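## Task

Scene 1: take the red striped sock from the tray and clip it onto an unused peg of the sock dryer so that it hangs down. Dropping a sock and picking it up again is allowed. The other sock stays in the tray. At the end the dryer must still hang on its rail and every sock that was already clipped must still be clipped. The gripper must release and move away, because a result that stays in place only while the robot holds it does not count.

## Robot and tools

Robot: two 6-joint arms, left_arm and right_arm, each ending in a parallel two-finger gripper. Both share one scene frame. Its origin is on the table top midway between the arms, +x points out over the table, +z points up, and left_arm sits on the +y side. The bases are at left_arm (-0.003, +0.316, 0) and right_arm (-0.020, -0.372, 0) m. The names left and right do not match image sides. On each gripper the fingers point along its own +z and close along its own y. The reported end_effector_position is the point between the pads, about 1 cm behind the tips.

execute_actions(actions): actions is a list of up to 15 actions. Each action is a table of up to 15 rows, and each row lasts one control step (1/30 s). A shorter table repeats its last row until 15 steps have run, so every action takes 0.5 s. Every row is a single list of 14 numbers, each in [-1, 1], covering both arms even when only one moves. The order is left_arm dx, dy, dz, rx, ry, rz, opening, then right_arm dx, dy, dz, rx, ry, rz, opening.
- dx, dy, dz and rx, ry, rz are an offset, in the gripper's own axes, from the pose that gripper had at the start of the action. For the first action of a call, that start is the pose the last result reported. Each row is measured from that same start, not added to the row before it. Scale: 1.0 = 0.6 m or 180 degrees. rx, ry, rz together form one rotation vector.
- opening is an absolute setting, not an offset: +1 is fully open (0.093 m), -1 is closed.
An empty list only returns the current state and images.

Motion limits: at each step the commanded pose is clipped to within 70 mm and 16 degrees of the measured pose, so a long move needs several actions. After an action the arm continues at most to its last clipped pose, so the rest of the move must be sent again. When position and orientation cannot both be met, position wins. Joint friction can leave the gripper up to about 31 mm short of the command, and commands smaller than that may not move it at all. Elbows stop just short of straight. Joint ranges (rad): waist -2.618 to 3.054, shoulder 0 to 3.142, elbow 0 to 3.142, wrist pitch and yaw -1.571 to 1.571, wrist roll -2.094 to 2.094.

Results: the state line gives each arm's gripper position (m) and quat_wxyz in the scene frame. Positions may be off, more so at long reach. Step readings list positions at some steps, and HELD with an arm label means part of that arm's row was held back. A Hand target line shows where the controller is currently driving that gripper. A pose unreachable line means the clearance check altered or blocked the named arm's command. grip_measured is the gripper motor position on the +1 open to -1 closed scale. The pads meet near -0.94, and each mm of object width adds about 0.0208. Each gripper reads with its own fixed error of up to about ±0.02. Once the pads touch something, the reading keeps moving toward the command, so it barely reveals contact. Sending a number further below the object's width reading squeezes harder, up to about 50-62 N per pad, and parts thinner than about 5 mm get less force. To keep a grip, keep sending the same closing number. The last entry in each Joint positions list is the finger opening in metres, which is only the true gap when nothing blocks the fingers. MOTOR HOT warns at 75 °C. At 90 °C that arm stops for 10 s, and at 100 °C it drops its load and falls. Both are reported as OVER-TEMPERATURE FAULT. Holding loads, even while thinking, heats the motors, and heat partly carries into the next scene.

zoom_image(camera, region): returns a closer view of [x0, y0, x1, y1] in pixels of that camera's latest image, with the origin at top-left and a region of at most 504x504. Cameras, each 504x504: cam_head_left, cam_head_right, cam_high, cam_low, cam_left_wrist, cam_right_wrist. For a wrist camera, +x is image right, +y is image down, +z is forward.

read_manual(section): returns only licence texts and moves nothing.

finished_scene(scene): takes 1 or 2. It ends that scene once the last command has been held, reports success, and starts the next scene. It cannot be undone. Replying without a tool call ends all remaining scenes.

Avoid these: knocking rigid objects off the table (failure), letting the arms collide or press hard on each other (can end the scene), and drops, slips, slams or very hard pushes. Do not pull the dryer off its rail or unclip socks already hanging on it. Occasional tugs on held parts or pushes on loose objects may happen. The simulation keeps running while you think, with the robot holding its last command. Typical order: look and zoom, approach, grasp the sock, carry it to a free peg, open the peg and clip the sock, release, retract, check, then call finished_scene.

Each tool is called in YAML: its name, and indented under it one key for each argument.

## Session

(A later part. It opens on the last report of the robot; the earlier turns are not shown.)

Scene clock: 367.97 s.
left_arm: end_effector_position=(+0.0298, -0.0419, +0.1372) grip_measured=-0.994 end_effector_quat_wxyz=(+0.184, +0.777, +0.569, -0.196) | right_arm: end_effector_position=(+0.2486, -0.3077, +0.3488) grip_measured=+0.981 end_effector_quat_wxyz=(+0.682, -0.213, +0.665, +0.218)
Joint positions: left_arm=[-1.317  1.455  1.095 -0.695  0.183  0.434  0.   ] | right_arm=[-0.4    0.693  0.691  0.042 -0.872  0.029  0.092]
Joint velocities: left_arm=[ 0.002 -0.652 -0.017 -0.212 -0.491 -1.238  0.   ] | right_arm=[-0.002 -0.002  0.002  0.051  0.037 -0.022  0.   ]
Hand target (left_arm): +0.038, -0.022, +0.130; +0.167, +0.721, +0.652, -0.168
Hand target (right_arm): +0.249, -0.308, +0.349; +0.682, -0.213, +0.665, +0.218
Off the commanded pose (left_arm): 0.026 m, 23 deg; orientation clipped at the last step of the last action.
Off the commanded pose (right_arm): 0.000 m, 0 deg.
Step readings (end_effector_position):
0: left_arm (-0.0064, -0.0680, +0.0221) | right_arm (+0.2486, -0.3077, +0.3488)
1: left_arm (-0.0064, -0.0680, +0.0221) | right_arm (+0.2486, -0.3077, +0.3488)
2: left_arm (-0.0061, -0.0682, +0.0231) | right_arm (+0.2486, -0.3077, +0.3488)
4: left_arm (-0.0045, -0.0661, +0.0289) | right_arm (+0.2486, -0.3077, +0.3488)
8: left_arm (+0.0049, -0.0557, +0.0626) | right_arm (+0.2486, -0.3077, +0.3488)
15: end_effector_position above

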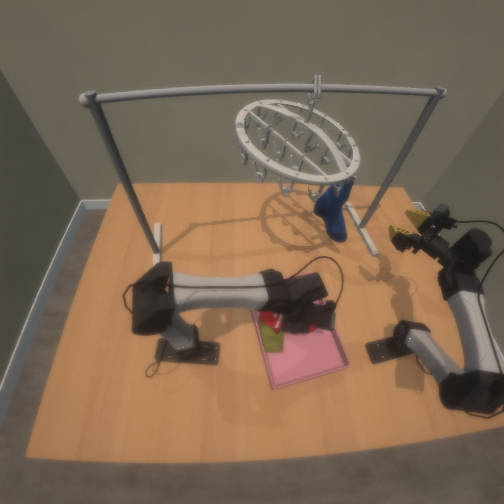

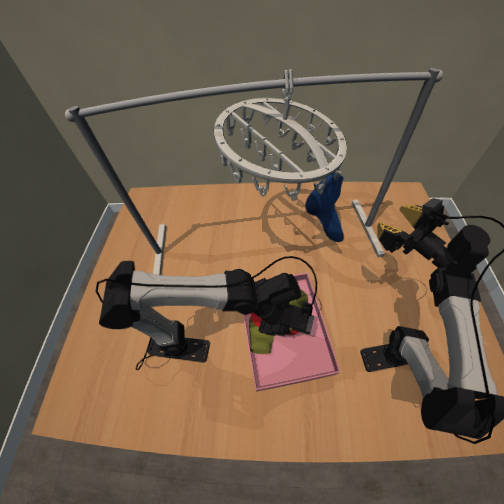

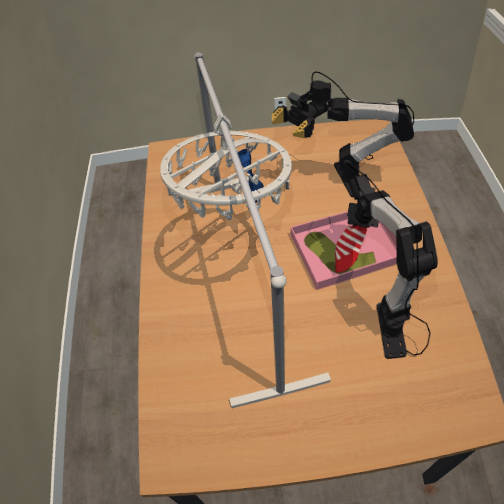

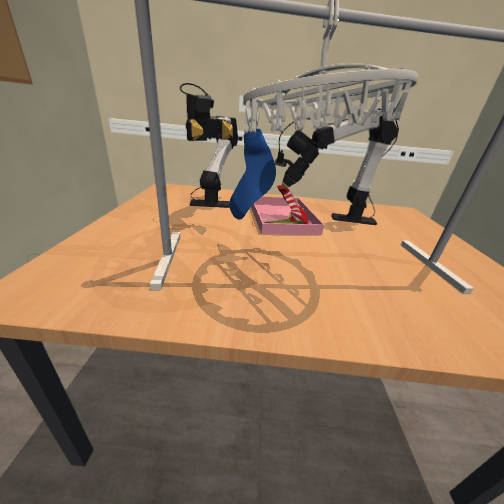

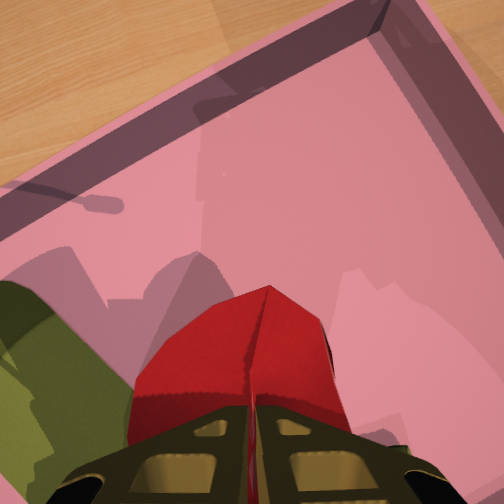

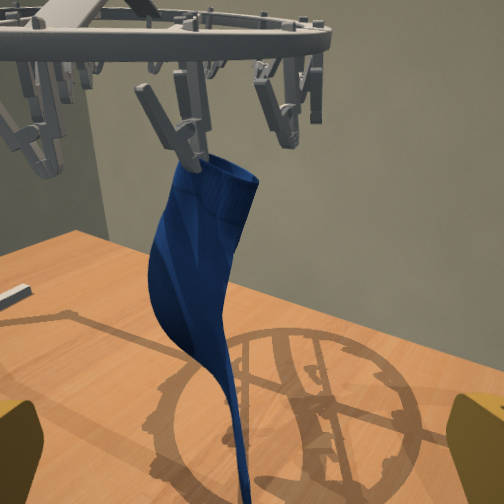

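execute_actions:
  actions: []

Scene clock: 373.43 s.
left_arm: end_effector_position=(+0.0403, -0.0308, +0.1411) grip_measured=-0.994 end_effector_quat_wxyz=(+0.181, +0.718, +0.647, -0.179) | right_arm: end_effector_position=(+0.2486, -0.3077, +0.3488) grip_measured=+0.981 end_effector_quat_wxyz=(+0.682, -0.213, +0.665, +0.218)
Joint positions: left_arm=[-1.317  1.423  1.095 -0.739  0.109  0.252  0.   ] | right_arm=[-0.4    0.693  0.691  0.042 -0.872  0.029  0.092]
Joint velocities: left_arm=[-0.012  0.012 -0.002 -0.037  0.037 -0.037  0.   ] | right_arm=[-0.012  0.002  0.012  0.037 -0.037 -0.007  0.   ]
Hand target (left_arm): +0.038, -0.022, +0.130; +0.167, +0.721, +0.652, -0.168
Hand target (right_arm): +0.249, -0.308, +0.349; +0.682, -0.213, +0.665, +0.218
Off the commanded pose (left_arm): 0.016 m, 12 deg; orientation clipped at the last step of the last action.
Off the commanded pose (right_arm): 0.000 m, 0 deg.

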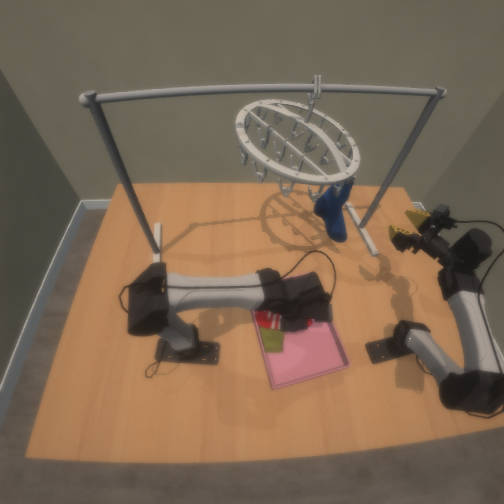

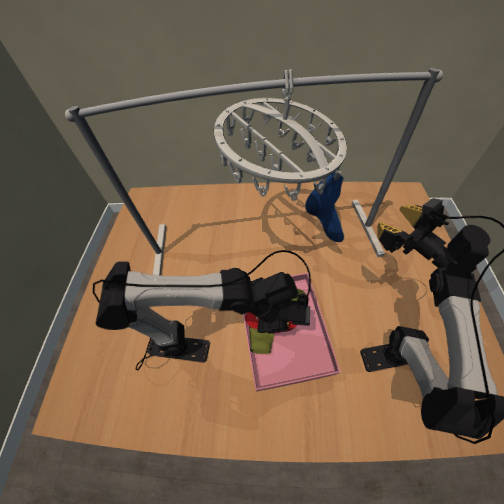

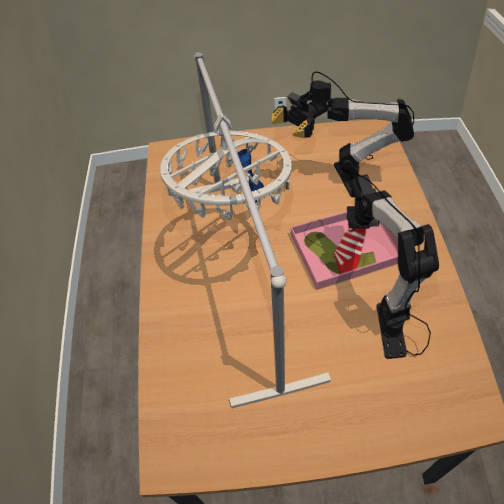

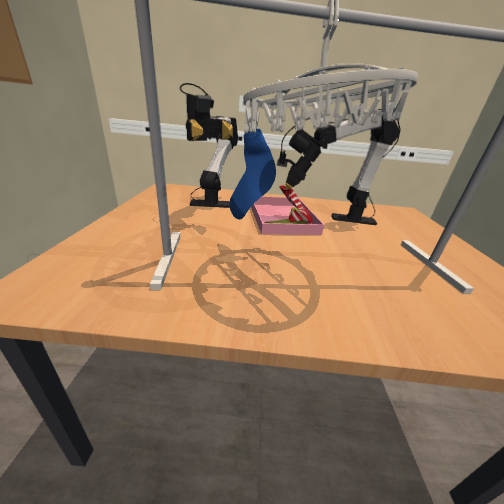

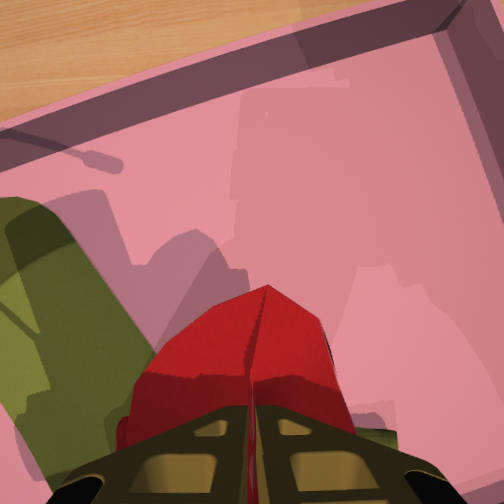

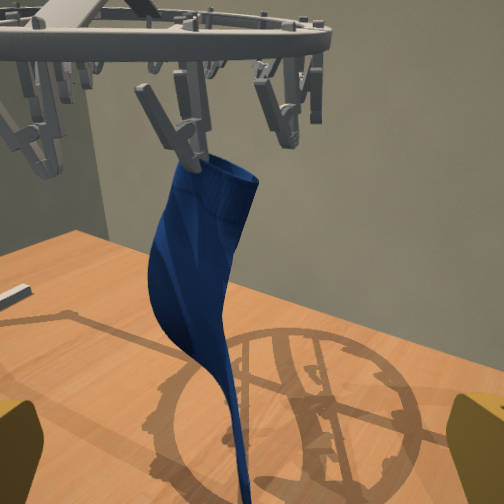

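execute_actions:
  actions:
    - [[0.001,0.006,-0.01,-0.007,-0.016,-0.007,-1,-0.003,0.012,0.003,0.004,0,0,1],[0.002,0.014,-0.024,-0.016,-0.035,-0.015,-1,-0.008,0.028,0.008,0.009,0,0,1],[0.003,0.024,-0.041,-0.025,-0.055,-0.023,-1,-0.013,0.047,0.014,0.015,0,0,1],[0.004,0.034,-0.058,-0.034,-0.075,-0.031,-1,-0.019,0.067,0.02,0.021,0,0,1],[0.005,0.044,-0.075,-0.043,-0.095,-0.04,-1,-0.025,0.087,0.026,0.028,0,0,1],[0.007,0.054,-0.092,-0.052,-0.115,-0.048,-1,-0.03,0.106,0.031,0.034,0,0,1],[0.008,0.064,-0.109,-0.061,-0.135,-0.056,-1,-0.036,0.126,0.037,0.04,0,0,1],[0.009,0.074,-0.126,-0.07,-0.155,-0.064,-1,-0.042,0.146,0.043,0.047,0,0,1],[0.01,0.084,-0.143,-0.079,-0.173,-0.072,-1,-0.047,0.165,0.049,0.053,0,0,1],[0.012,0.093,-0.159,-0.087,-0.19,-0.079,-1,-0.052,0.183,0.054,0.059,0,0,1],[0.013,0.101,-0.173,-0.094,-0.205,-0.085,-1,-0.057,0.199,0.059,0.064,0,0,1],[0.014,0.108,-0.185,-0.1,-0.218,-0.091,-1,-0.061,0.213,0.063,0.068,0,0,1],[0.014,0.114,-0.195,-0.104,-0.228,-0.095,-1,-0.064,0.225,0.066,0.072,0,0,1],[0.015,0.119,-0.203,-0.108,-0.236,-0.098,-1,-0.067,0.234,0.069,0.075,0,0,1]]

Scene clock: 417.27 s.
left_arm: end_effector_position=(+0.1047, +0.0361, +0.2368) grip_measured=-0.994 end_effector_quat_wxyz=(+0.443, +0.516, +0.667, -0.305) | right_arm: end_effector_position=(+0.1747, -0.1644, +0.3902) grip_measured=+0.981 end_effector_quat_wxyz=(+0.666, -0.283, +0.617, +0.309)
Joint positions: left_arm=[-1.067  0.776  0.699 -0.36   0.107  0.106  0.   ] | right_arm=[ 0.599  0.654  0.808 -0.074 -0.118  0.014  0.092]
Joint velocities: left_arm=[ 0.266 -0.706 -0.706  0.886 -0.095 -0.374  0.   ] | right_arm=[ 1.331  0.354  0.212  0.022  1.59  -0.066 -0.   ]
Hand target (left_arm): +0.112, +0.033, +0.248; +0.478, +0.474, +0.657, -0.338
Hand target (right_arm): +0.195, -0.176, +0.391; +0.685, -0.227, +0.649, +0.243
Off the commanded pose (left_arm): 0.014 m, 9 deg.
Off the commanded pose (right_arm): 0.026 m, 28 deg; orientation clipped at the last step of the last action.
Step readings (end_effector_position):
0: left_arm (+0.0403, -0.0308, +0.1411) | right_arm (+0.2486, -0.3077, +0.3488)
1: left_arm (+0.0404, -0.0310, +0.1415) | right_arm (+0.2488, -0.3070, +0.3489)
2: left_arm (+0.0409, -0.0302, +0.1422) | right_arm (+0.2483, -0.3033, +0.3488)
4: left_arm (+0.0457, -0.0210, +0.1468) | right_arm (+0.2410, -0.2844, +0.3502)
8: left_arm (+0.0681, +0.0067, +0.1768) | right_arm (+0.2099, -0.2297, +0.3628)
15: end_effector_position above

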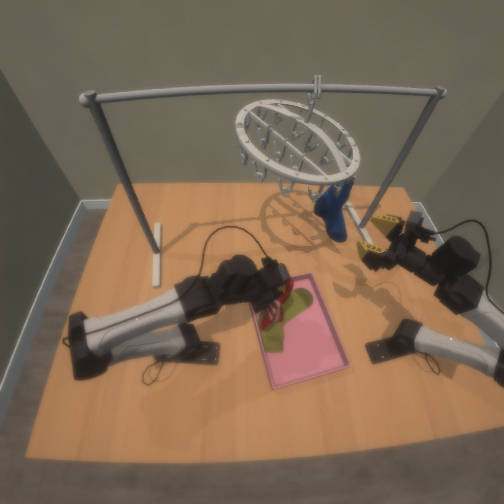

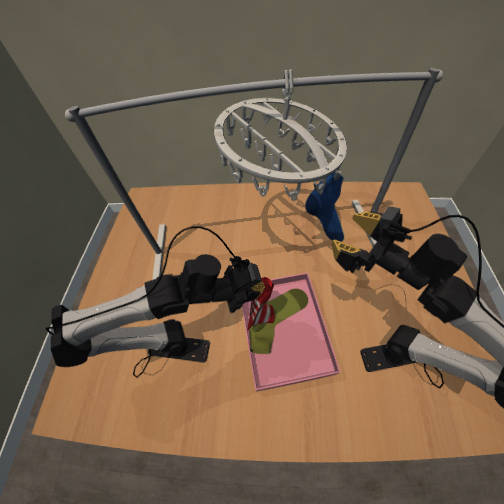

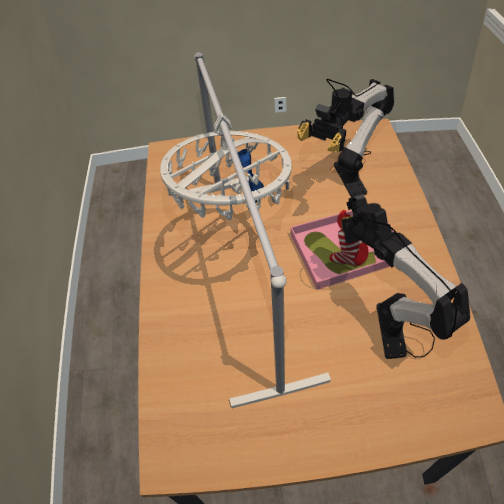

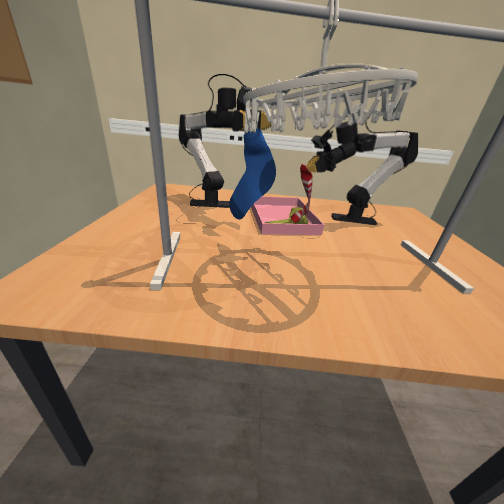

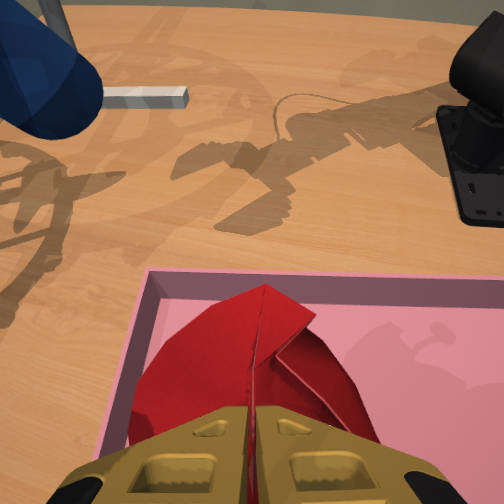

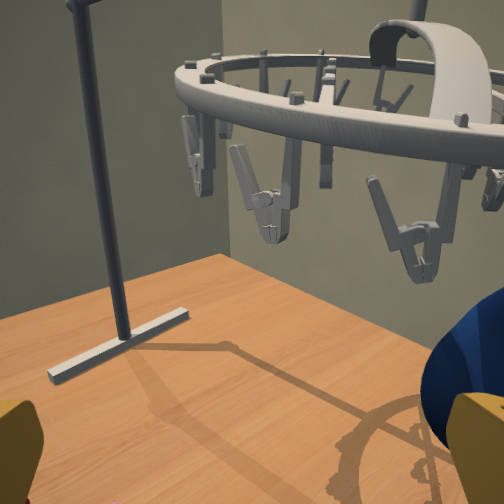

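execute_actions:
  actions: []

Scene clock: 417.97 s.
left_arm: end_effector_position=(+0.1101, +0.0313, +0.2499) grip_measured=-0.994 end_effector_quat_wxyz=(+0.474, +0.480, +0.657, -0.336) | right_arm: end_effector_position=(+0.1947, -0.1778, +0.3866) grip_measured=+0.981 end_effector_quat_wxyz=(+0.685, -0.224, +0.648, +0.247)
Joint positions: left_arm=[-1.057  0.755  0.652 -0.232  0.107  0.051  0.   ] | right_arm=[ 0.662  0.675  0.815 -0.08   0.132  0.005  0.092]
Joint velocities: left_arm=[-0.002 -0.002  0.007  0.022 -0.051 -0.007  0.   ] | right_arm=[ 0.017 -0.002  0.002  0.037  0.037 -0.007 -0.001]
Hand target (left_arm): +0.112, +0.033, +0.248; +0.478, +0.474, +0.657, -0.338
Hand target (right_arm): +0.195, -0.177, +0.391; +0.685, -0.227, +0.649, +0.243
Off the commanded pose (left_arm): 0.007 m, 3 deg.
Off the commanded pose (right_arm): 0.010 m, 17 deg; orientation clipped at the last step of the last action.

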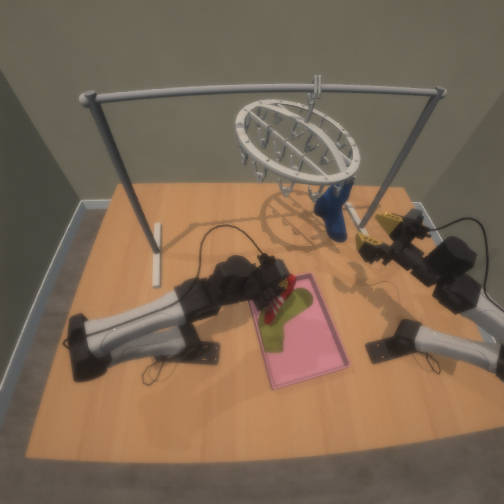

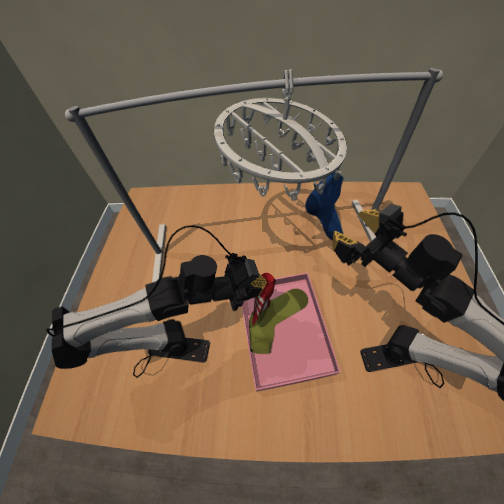

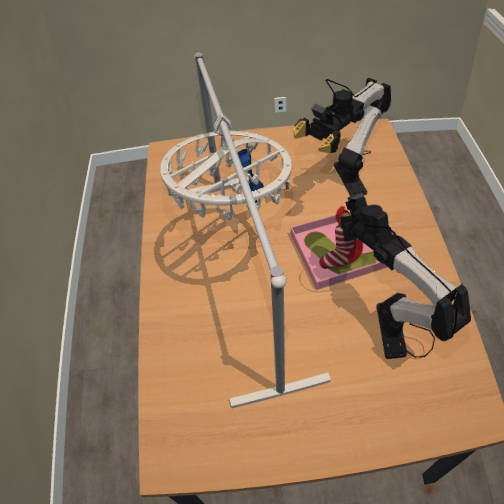

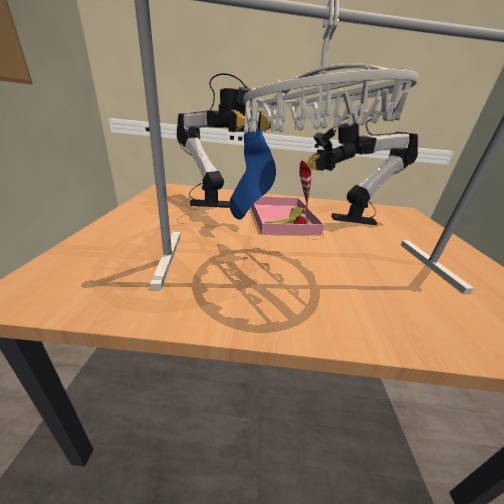

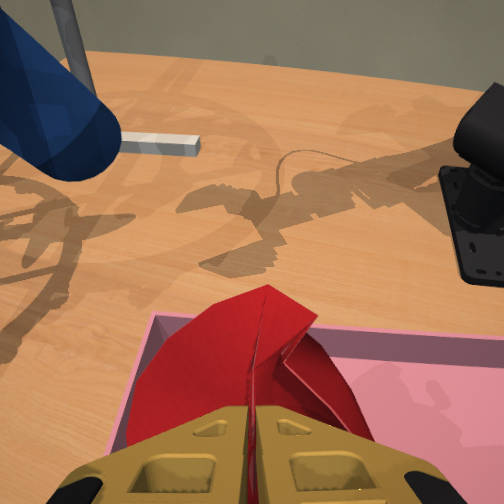

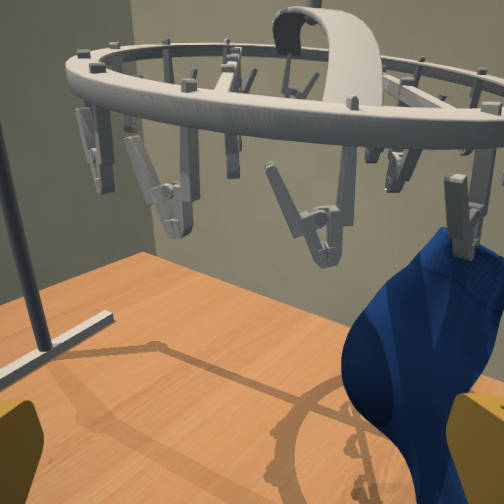

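zoom_image:
  camera: "cam_low"
  region: [270, 120, 370, 240]

zoom_image:
  camera: "cam_head_right"
  region: [220, 250, 320, 360]

zoom_image:
  camera: "cam_high"
  region: [290, 180, 400, 290]

Region (270, 120, 370, 240) of cam_low's 504x504 image, scaled by 4.200, with more detail than that image has.

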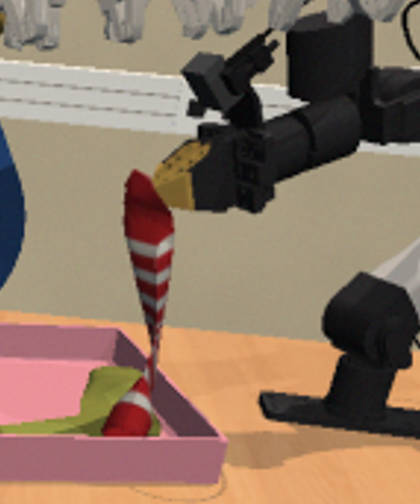

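Region (220, 250, 320, 360) of cam_head_right's 504x504 image, scaled by 4.582, with more detail than that image has; it fills the left 458 columns of this view, and the rest is white.

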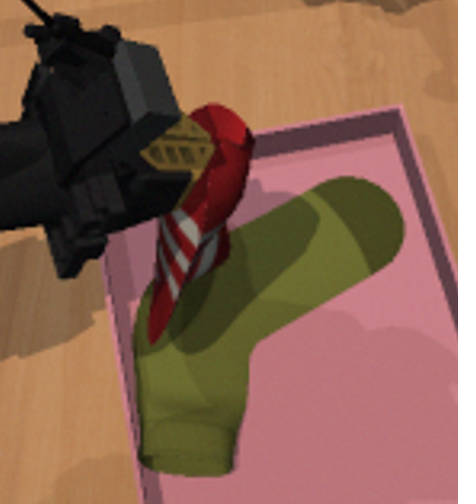

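Region (290, 180, 400, 290) of cam_high's 504x504 image, scaled by 4.582, with more detail than that image has.

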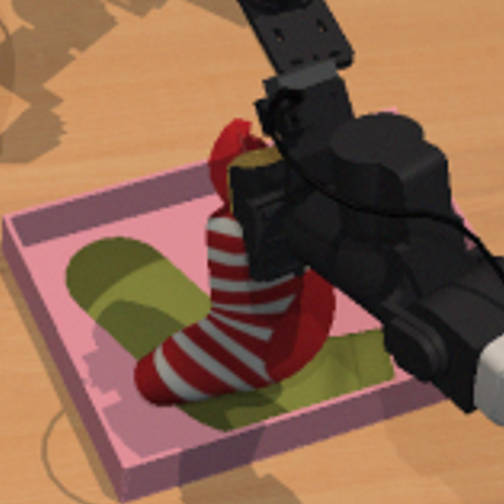

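execute_actions:
  actions:
    - [[-0.003,0.008,-0.003,-0.004,-0.016,0,-1,-0.001,0.004,0.003,0.012,0.001,0,0.95],[-0.008,0.02,-0.007,-0.008,-0.034,0,-1,-0.002,0.009,0.008,0.025,0.003,-0.001,0.9],[-0.013,0.034,-0.011,-0.013,-0.053,-0.001,-1,-0.003,0.015,0.013,0.038,0.004,-0.002,0.85],[-0.019,0.048,-0.016,-0.018,-0.072,-0.001,-1,-0.004,0.021,0.019,0.051,0.006,-0.003,0.8],[-0.025,0.063,-0.02,-0.022,-0.091,-0.001,-1,-0.005,0.027,0.024,0.064,0.007,-0.004,0.75],[-0.03,0.077,-0.025,-0.027,-0.11,-0.001,-1,-0.007,0.034,0.03,0.077,0.008,-0.004,0.7],[-0.036,0.091,-0.03,-0.032,-0.129,-0.002,-1,-0.008,0.04,0.036,0.09,0.01,-0.005,0.65],[-0.042,0.105,-0.034,-0.036,-0.148,-0.002,-1,-0.009,0.046,0.041,0.103,0.011,-0.006,0.6],[-0.047,0.119,-0.039,-0.041,-0.166,-0.002,-1,-0.01,0.052,0.046,0.116,0.013,-0.006,0.55],[-0.052,0.132,-0.043,-0.045,-0.183,-0.002,-1,-0.011,0.058,0.052,0.128,0.014,-0.007,0.5],[-0.057,0.144,-0.047,-0.048,-0.198,-0.003,-1,-0.012,0.063,0.056,0.139,0.015,-0.008,0.45],[-0.061,0.154,-0.05,-0.051,-0.21,-0.003,-1,-0.013,0.068,0.06,0.148,0.016,-0.008,0.4],[-0.064,0.163,-0.053,-0.054,-0.22,-0.003,-1,-0.014,0.071,0.064,0.155,0.017,-0.009,0.33],[-0.067,0.169,-0.055,-0.055,-0.227,-0.003,-1,-0.015,0.074,0.066,0.16,0.018,-0.009,0.23]]

Scene clock: 451.43 s.
left_arm: end_effector_position=(+0.1951, +0.0888, +0.2790) grip_measured=-0.994 end_effector_quat_wxyz=(+0.645, +0.331, +0.598, -0.343) | right_arm: end_effector_position=(+0.1838, -0.1052, +0.3845) grip_measured=+0.244 end_effector_quat_wxyz=(+0.681, -0.172, +0.697, +0.144)
Joint positions: left_arm=[-0.603  0.658  0.369  0.359  0.315 -0.005  0.   ] | right_arm=[ 1.157  1.013  0.996 -0.03   0.855  0.002  0.057]
Joint velocities: left_arm=[ 0.388  0.422 -0.212  1.766  0.3   -0.418  0.   ] | right_arm=[ 0.476  0.784  0.52   0.11   1.458  0.022 -0.023]
Hand target (left_arm): +0.192, +0.087, +0.299; +0.677, +0.320, +0.544, -0.380
Hand target (right_arm): +0.191, -0.122, +0.396; +0.698, -0.090, +0.704, +0.090
Off the commanded pose (left_arm): 0.023 m, 19 deg; orientation clipped at the last step of the last action.
Off the commanded pose (right_arm): 0.024 m, 16 deg; orientation clipped at the last step of the last action.
Step readings (end_effector_position):
0: left_arm (+0.1101, +0.0313, +0.2501) | right_arm (+0.1949, -0.1781, +0.3866)
1: left_arm (+0.1106, +0.0311, +0.2503) | right_arm (+0.1946, -0.1779, +0.3866)
2: left_arm (+0.1126, +0.0318, +0.2510) | right_arm (+0.1927, -0.1757, +0.3860)
4: left_arm (+0.1228, +0.0390, +0.2507) | right_arm (+0.1857, -0.1641, +0.3844)
8: left_arm (+0.1534, +0.0620, +0.2489) | right_arm (+0.1780, -0.1349, +0.3815)
15: end_effector_position above

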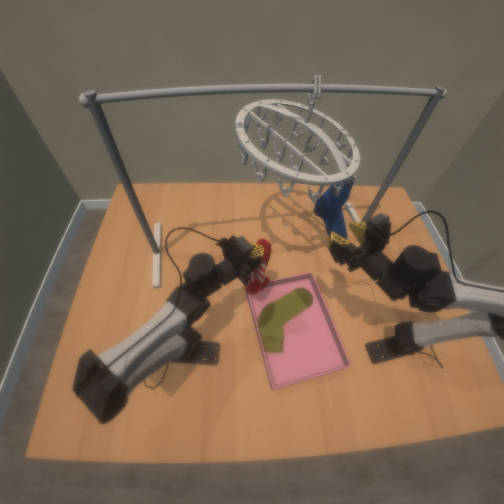

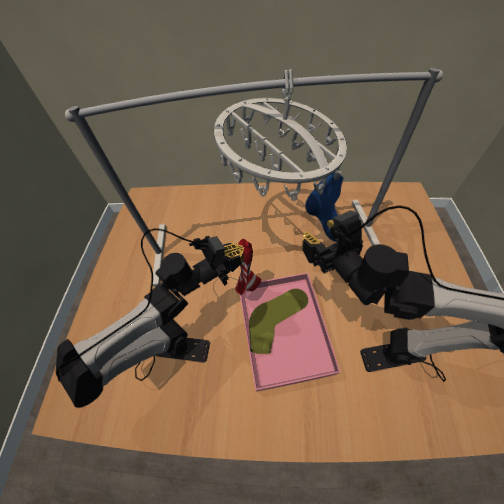

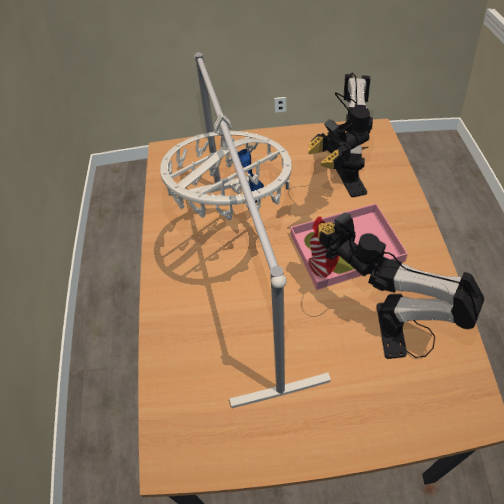

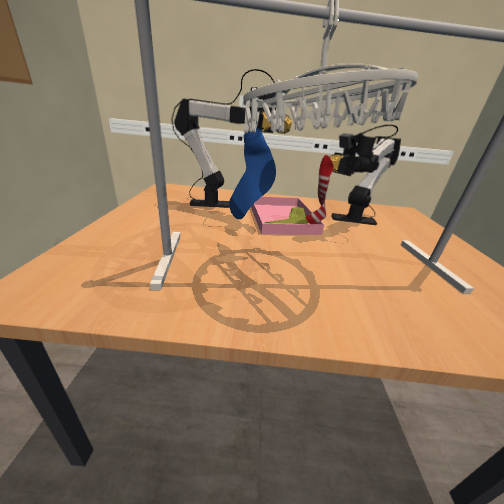

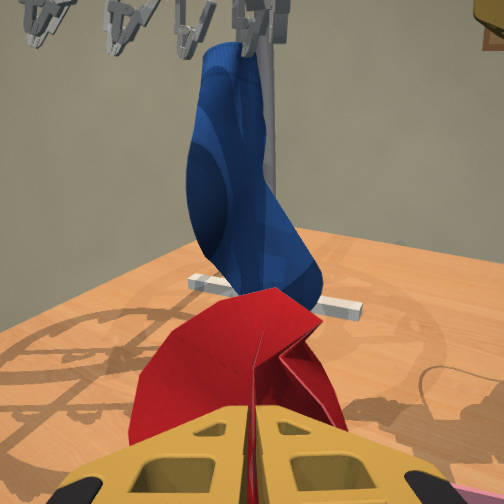

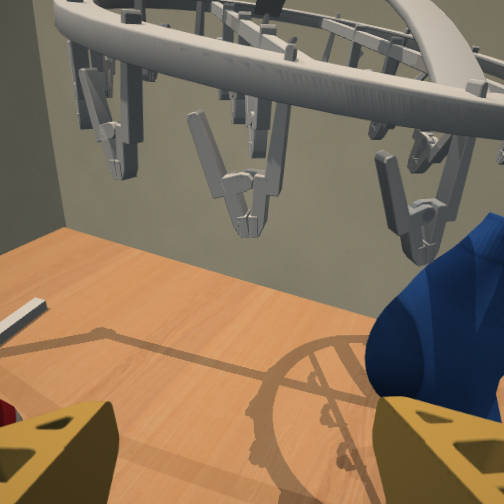

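execute_actions:
  actions: []

Scene clock: 452.03 s.
left_arm: end_effector_position=(+0.1897, +0.0874, +0.3085) grip_measured=-0.994 end_effector_quat_wxyz=(+0.681, +0.320, +0.538, -0.379) | right_arm: end_effector_position=(+0.1928, -0.1220, +0.3850) grip_measured=+0.233 end_effector_quat_wxyz=(+0.694, -0.106, +0.708, +0.077)
Joint positions: left_arm=[-0.588  0.694  0.345  0.584  0.371 -0.057  0.   ] | right_arm=[ 1.184  1.062  1.018 -0.01   1.072  0.008  0.056]
Joint velocities: left_arm=[-0.007  0.007  0.002  0.037 -0.022  0.022  0.   ] | right_arm=[-0.007  0.002  0.002  0.007  0.022 -0.037 -0.   ]
Hand target (left_arm): +0.192, +0.087, +0.299; +0.677, +0.319, +0.544, -0.380
Hand target (right_arm): +0.192, -0.122, +0.397; +0.698, -0.090, +0.704, +0.090
Off the commanded pose (left_arm): 0.015 m, 10 deg; orientation clipped at the last step of the last action.
Off the commanded pose (right_arm): 0.015 m, 5 deg; orientation clipped at the last step of the last action.

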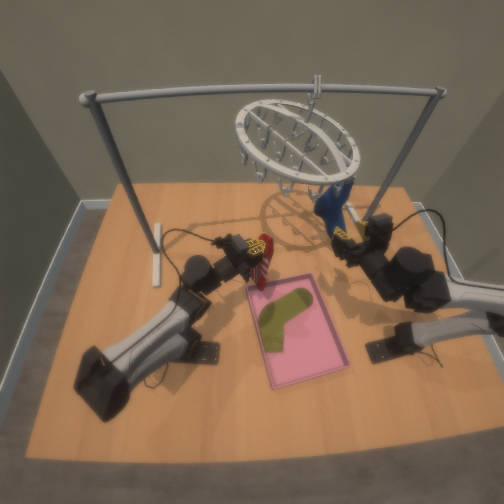

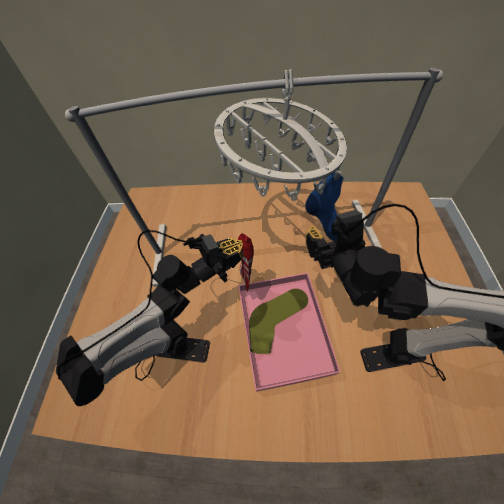

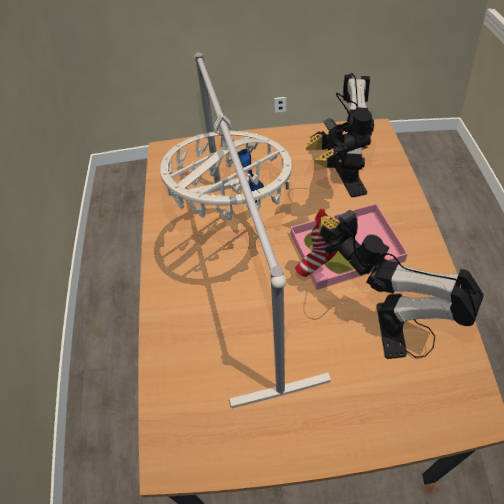

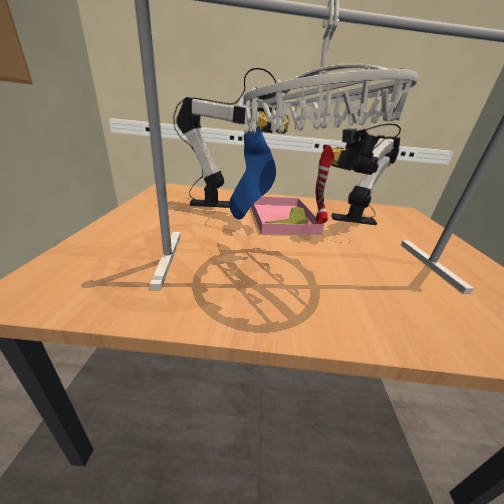

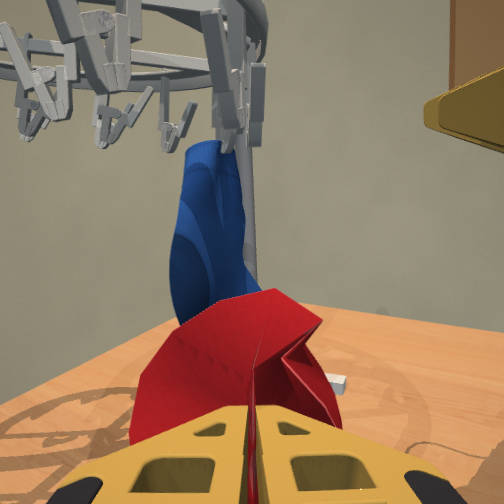

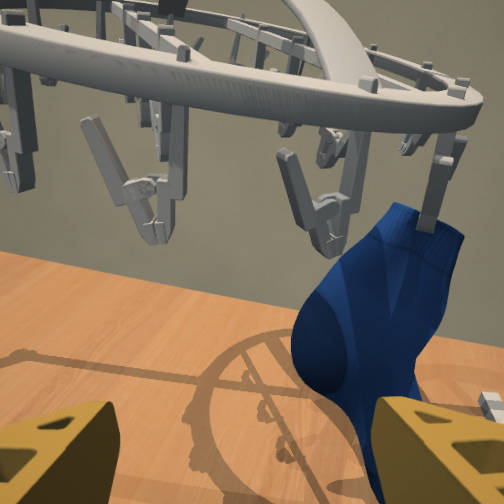

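zoom_image:
  camera: "cam_head_right"
  region: [200, 220, 280, 300]

zoom_image:
  camera: "cam_low"
  region: [295, 120, 385, 230]

zoom_image:
  camera: "cam_high"
  region: [285, 195, 375, 285]

zoom_image:
  camera: "cam_left_wrist"
  region: [110, 270, 370, 460]

Region (200, 220, 280, 300) of cam_head_right's 504x504 image, scaled by 6.300, with more detail than that image has.

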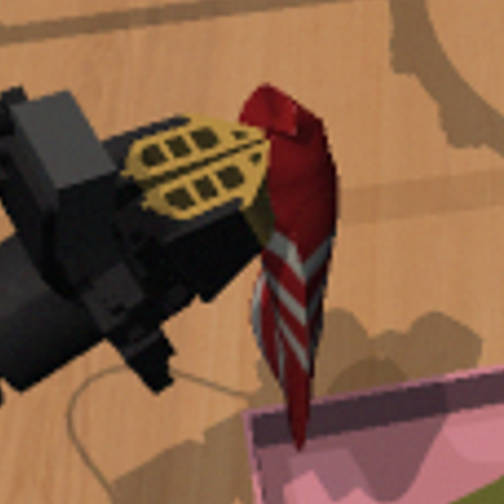

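Region (295, 120, 385, 230) of cam_low's 504x504 image, scaled by 4.582, with more detail than that image has; it fills the left 412 columns of this view, and the rest is white.

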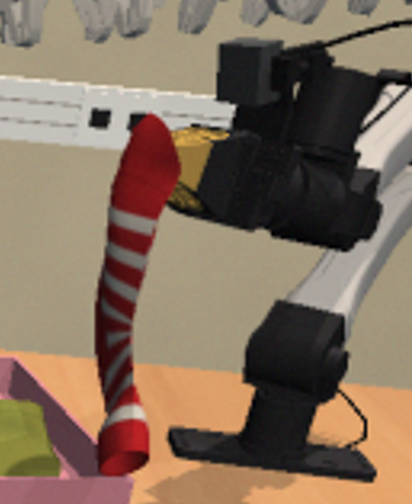

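Region (285, 195, 375, 285) of cam_high's 504x504 image, scaled by 5.600, with more detail than that image has.

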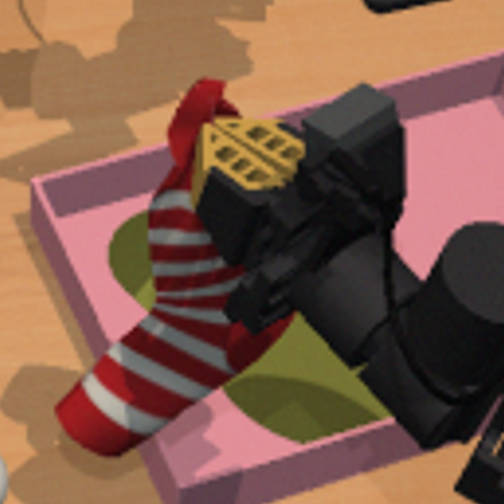

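Region (110, 270, 370, 460) of cam_left_wrist's 504x504 image, scaled by 1.938, with more detail than that image has; it fills the top 368 rows of this view, and the rest is white.

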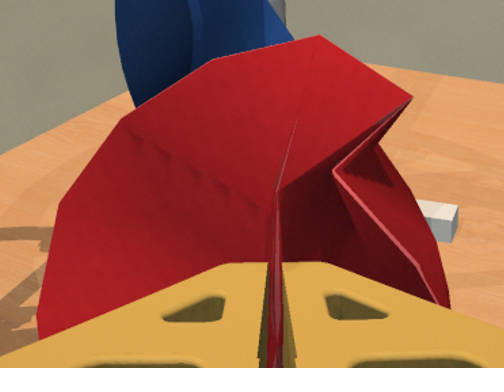

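zoom_image:
  camera: "cam_right_wrist"
  region: [40, 30, 260, 270]

Region (40, 30, 260, 270) of cam_right_wrist's 504x504 image, scaled by 2.100, with more detail than that image has; it fills the left 462 columns of this view, and the rest is white.

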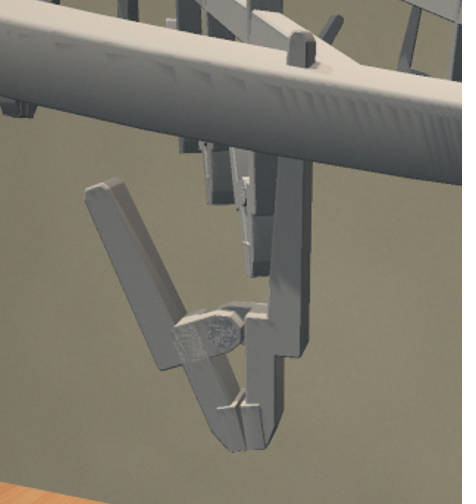

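execute_actions:
  actions:
    - [[0.002,0,0.005,0.003,-0.004,-0.002,-1,-0.005,0.005,0.005,0.002,0,0.003,0.23],[0.005,0,0.012,0.007,-0.009,-0.004,-1,-0.011,0.012,0.011,0.004,-0.001,0.006,0.23],[0.008,0.001,0.02,0.011,-0.014,-0.006,-1,-0.018,0.019,0.018,0.007,-0.002,0.01,0.23],[0.011,0.001,0.029,0.015,-0.019,-0.008,-1,-0.026,0.027,0.025,0.009,-0.002,0.014,0.23],[0.015,0.001,0.038,0.019,-0.024,-0.01,-1,-0.033,0.036,0.033,0.012,-0.003,0.018,0.23],[0.018,0.002,0.047,0.023,-0.029,-0.012,-1,-0.041,0.044,0.041,0.015,-0.004,0.022,0.23],[0.021,0.002,0.056,0.028,-0.035,-0.015,-1,-0.049,0.052,0.048,0.017,-0.005,0.026,0.23],[0.025,0.002,0.064,0.032,-0.04,-0.017,-1,-0.056,0.06,0.055,0.02,-0.005,0.03,0.23],[0.028,0.002,0.072,0.035,-0.044,-0.019,-1,-0.063,0.067,0.062,0.022,-0.006,0.033,0.23],[0.03,0.003,0.079,0.038,-0.048,-0.02,-1,-0.069,0.073,0.068,0.024,-0.007,0.036,0.23],[0.032,0.003,0.084,0.041,-0.051,-0.022,-1,-0.074,0.078,0.073,0.026,-0.007,0.038,0.23],[0.034,0.003,0.0885,0.0425,-0.053,-0.023,-1,-0.077,0.082,0.076,0.027,-0.007,0.04,0.23]]

Scene clock: 462.93 s.
left_arm: end_effector_position=(+0.2273, +0.0412, +0.2635) grip_measured=-0.994 end_effector_quat_wxyz=(+0.643, +0.325, +0.542, -0.432) | right_arm: end_effector_position=(+0.2194, -0.0571, +0.4191) grip_measured=+0.233 end_effector_quat_wxyz=(+0.698, -0.056, +0.709, +0.088)
Joint positions: left_arm=[-0.588  1.208  0.345  1.089  0.456 -0.154  0.   ] | right_arm=[1.162 1.377 1.337 0.016 1.106 0.068 0.056]
Joint velocities: left_arm=[ 0.012  0.554 -0.007  1.004  0.11  -0.227  0.   ] | right_arm=[-0.037  0.144  0.203 -0.037  0.022  0.095 -0.001]
Hand target (left_arm): +0.218, +0.043, +0.297; +0.680, +0.321, +0.476, -0.455
Hand target (right_arm): +0.224, -0.061, +0.428; +0.700, -0.032, +0.708, +0.092
Off the commanded pose (left_arm): 0.037 m, 11 deg.
Off the commanded pose (right_arm): 0.011 m, 3 deg.
Step readings (end_effector_position):
0: left_arm (+0.1894, +0.0874, +0.3092) | right_arm (+0.1930, -0.1226, +0.3850)
1: left_arm (+0.1894, +0.0873, +0.3095) | right_arm (+0.1930, -0.1226, +0.3850)
2: left_arm (+0.1898, +0.0865, +0.3101) | right_arm (+0.1933, -0.1217, +0.3853)
4: left_arm (+0.1935, +0.0818, +0.3092) | right_arm (+0.1952, -0.1153, +0.3889)
8: left_arm (+0.2100, +0.0642, +0.2899) | right_arm (+0.2041, -0.0894, +0.4011)
15: end_effector_position above

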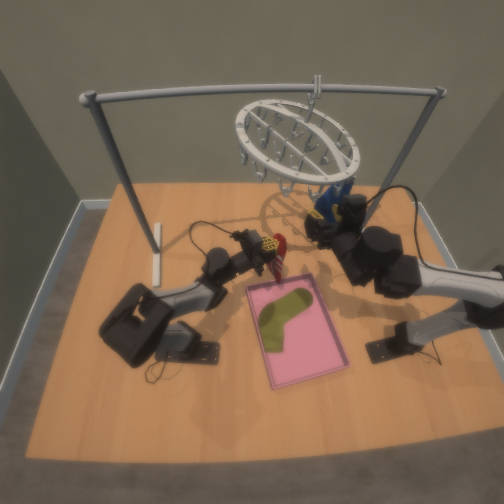

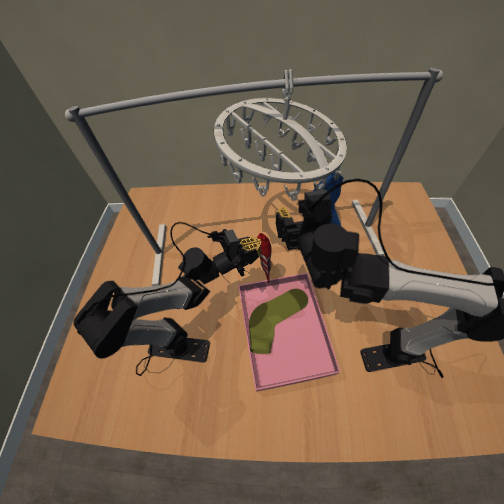

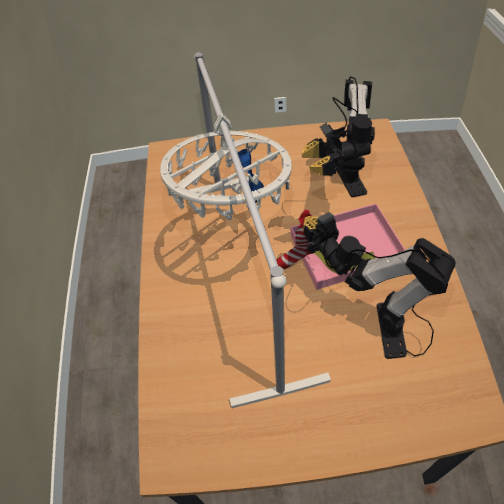

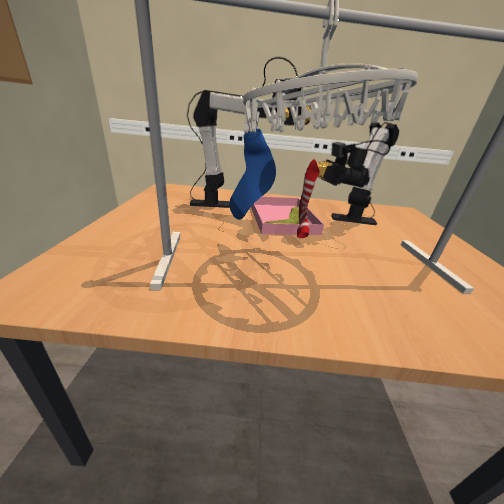

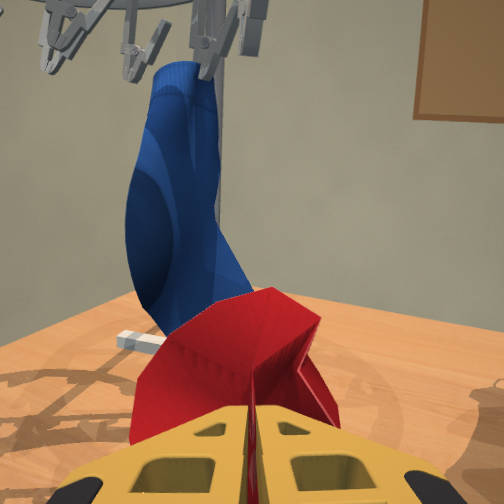

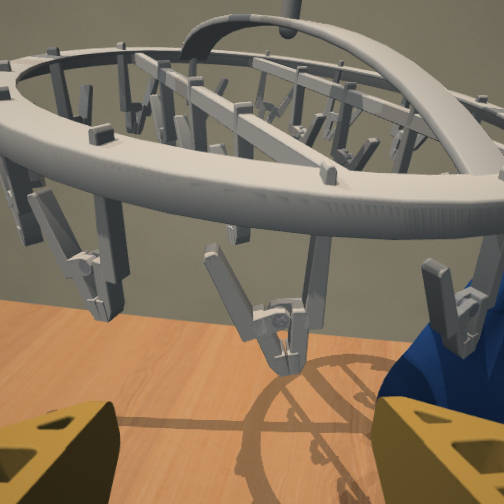

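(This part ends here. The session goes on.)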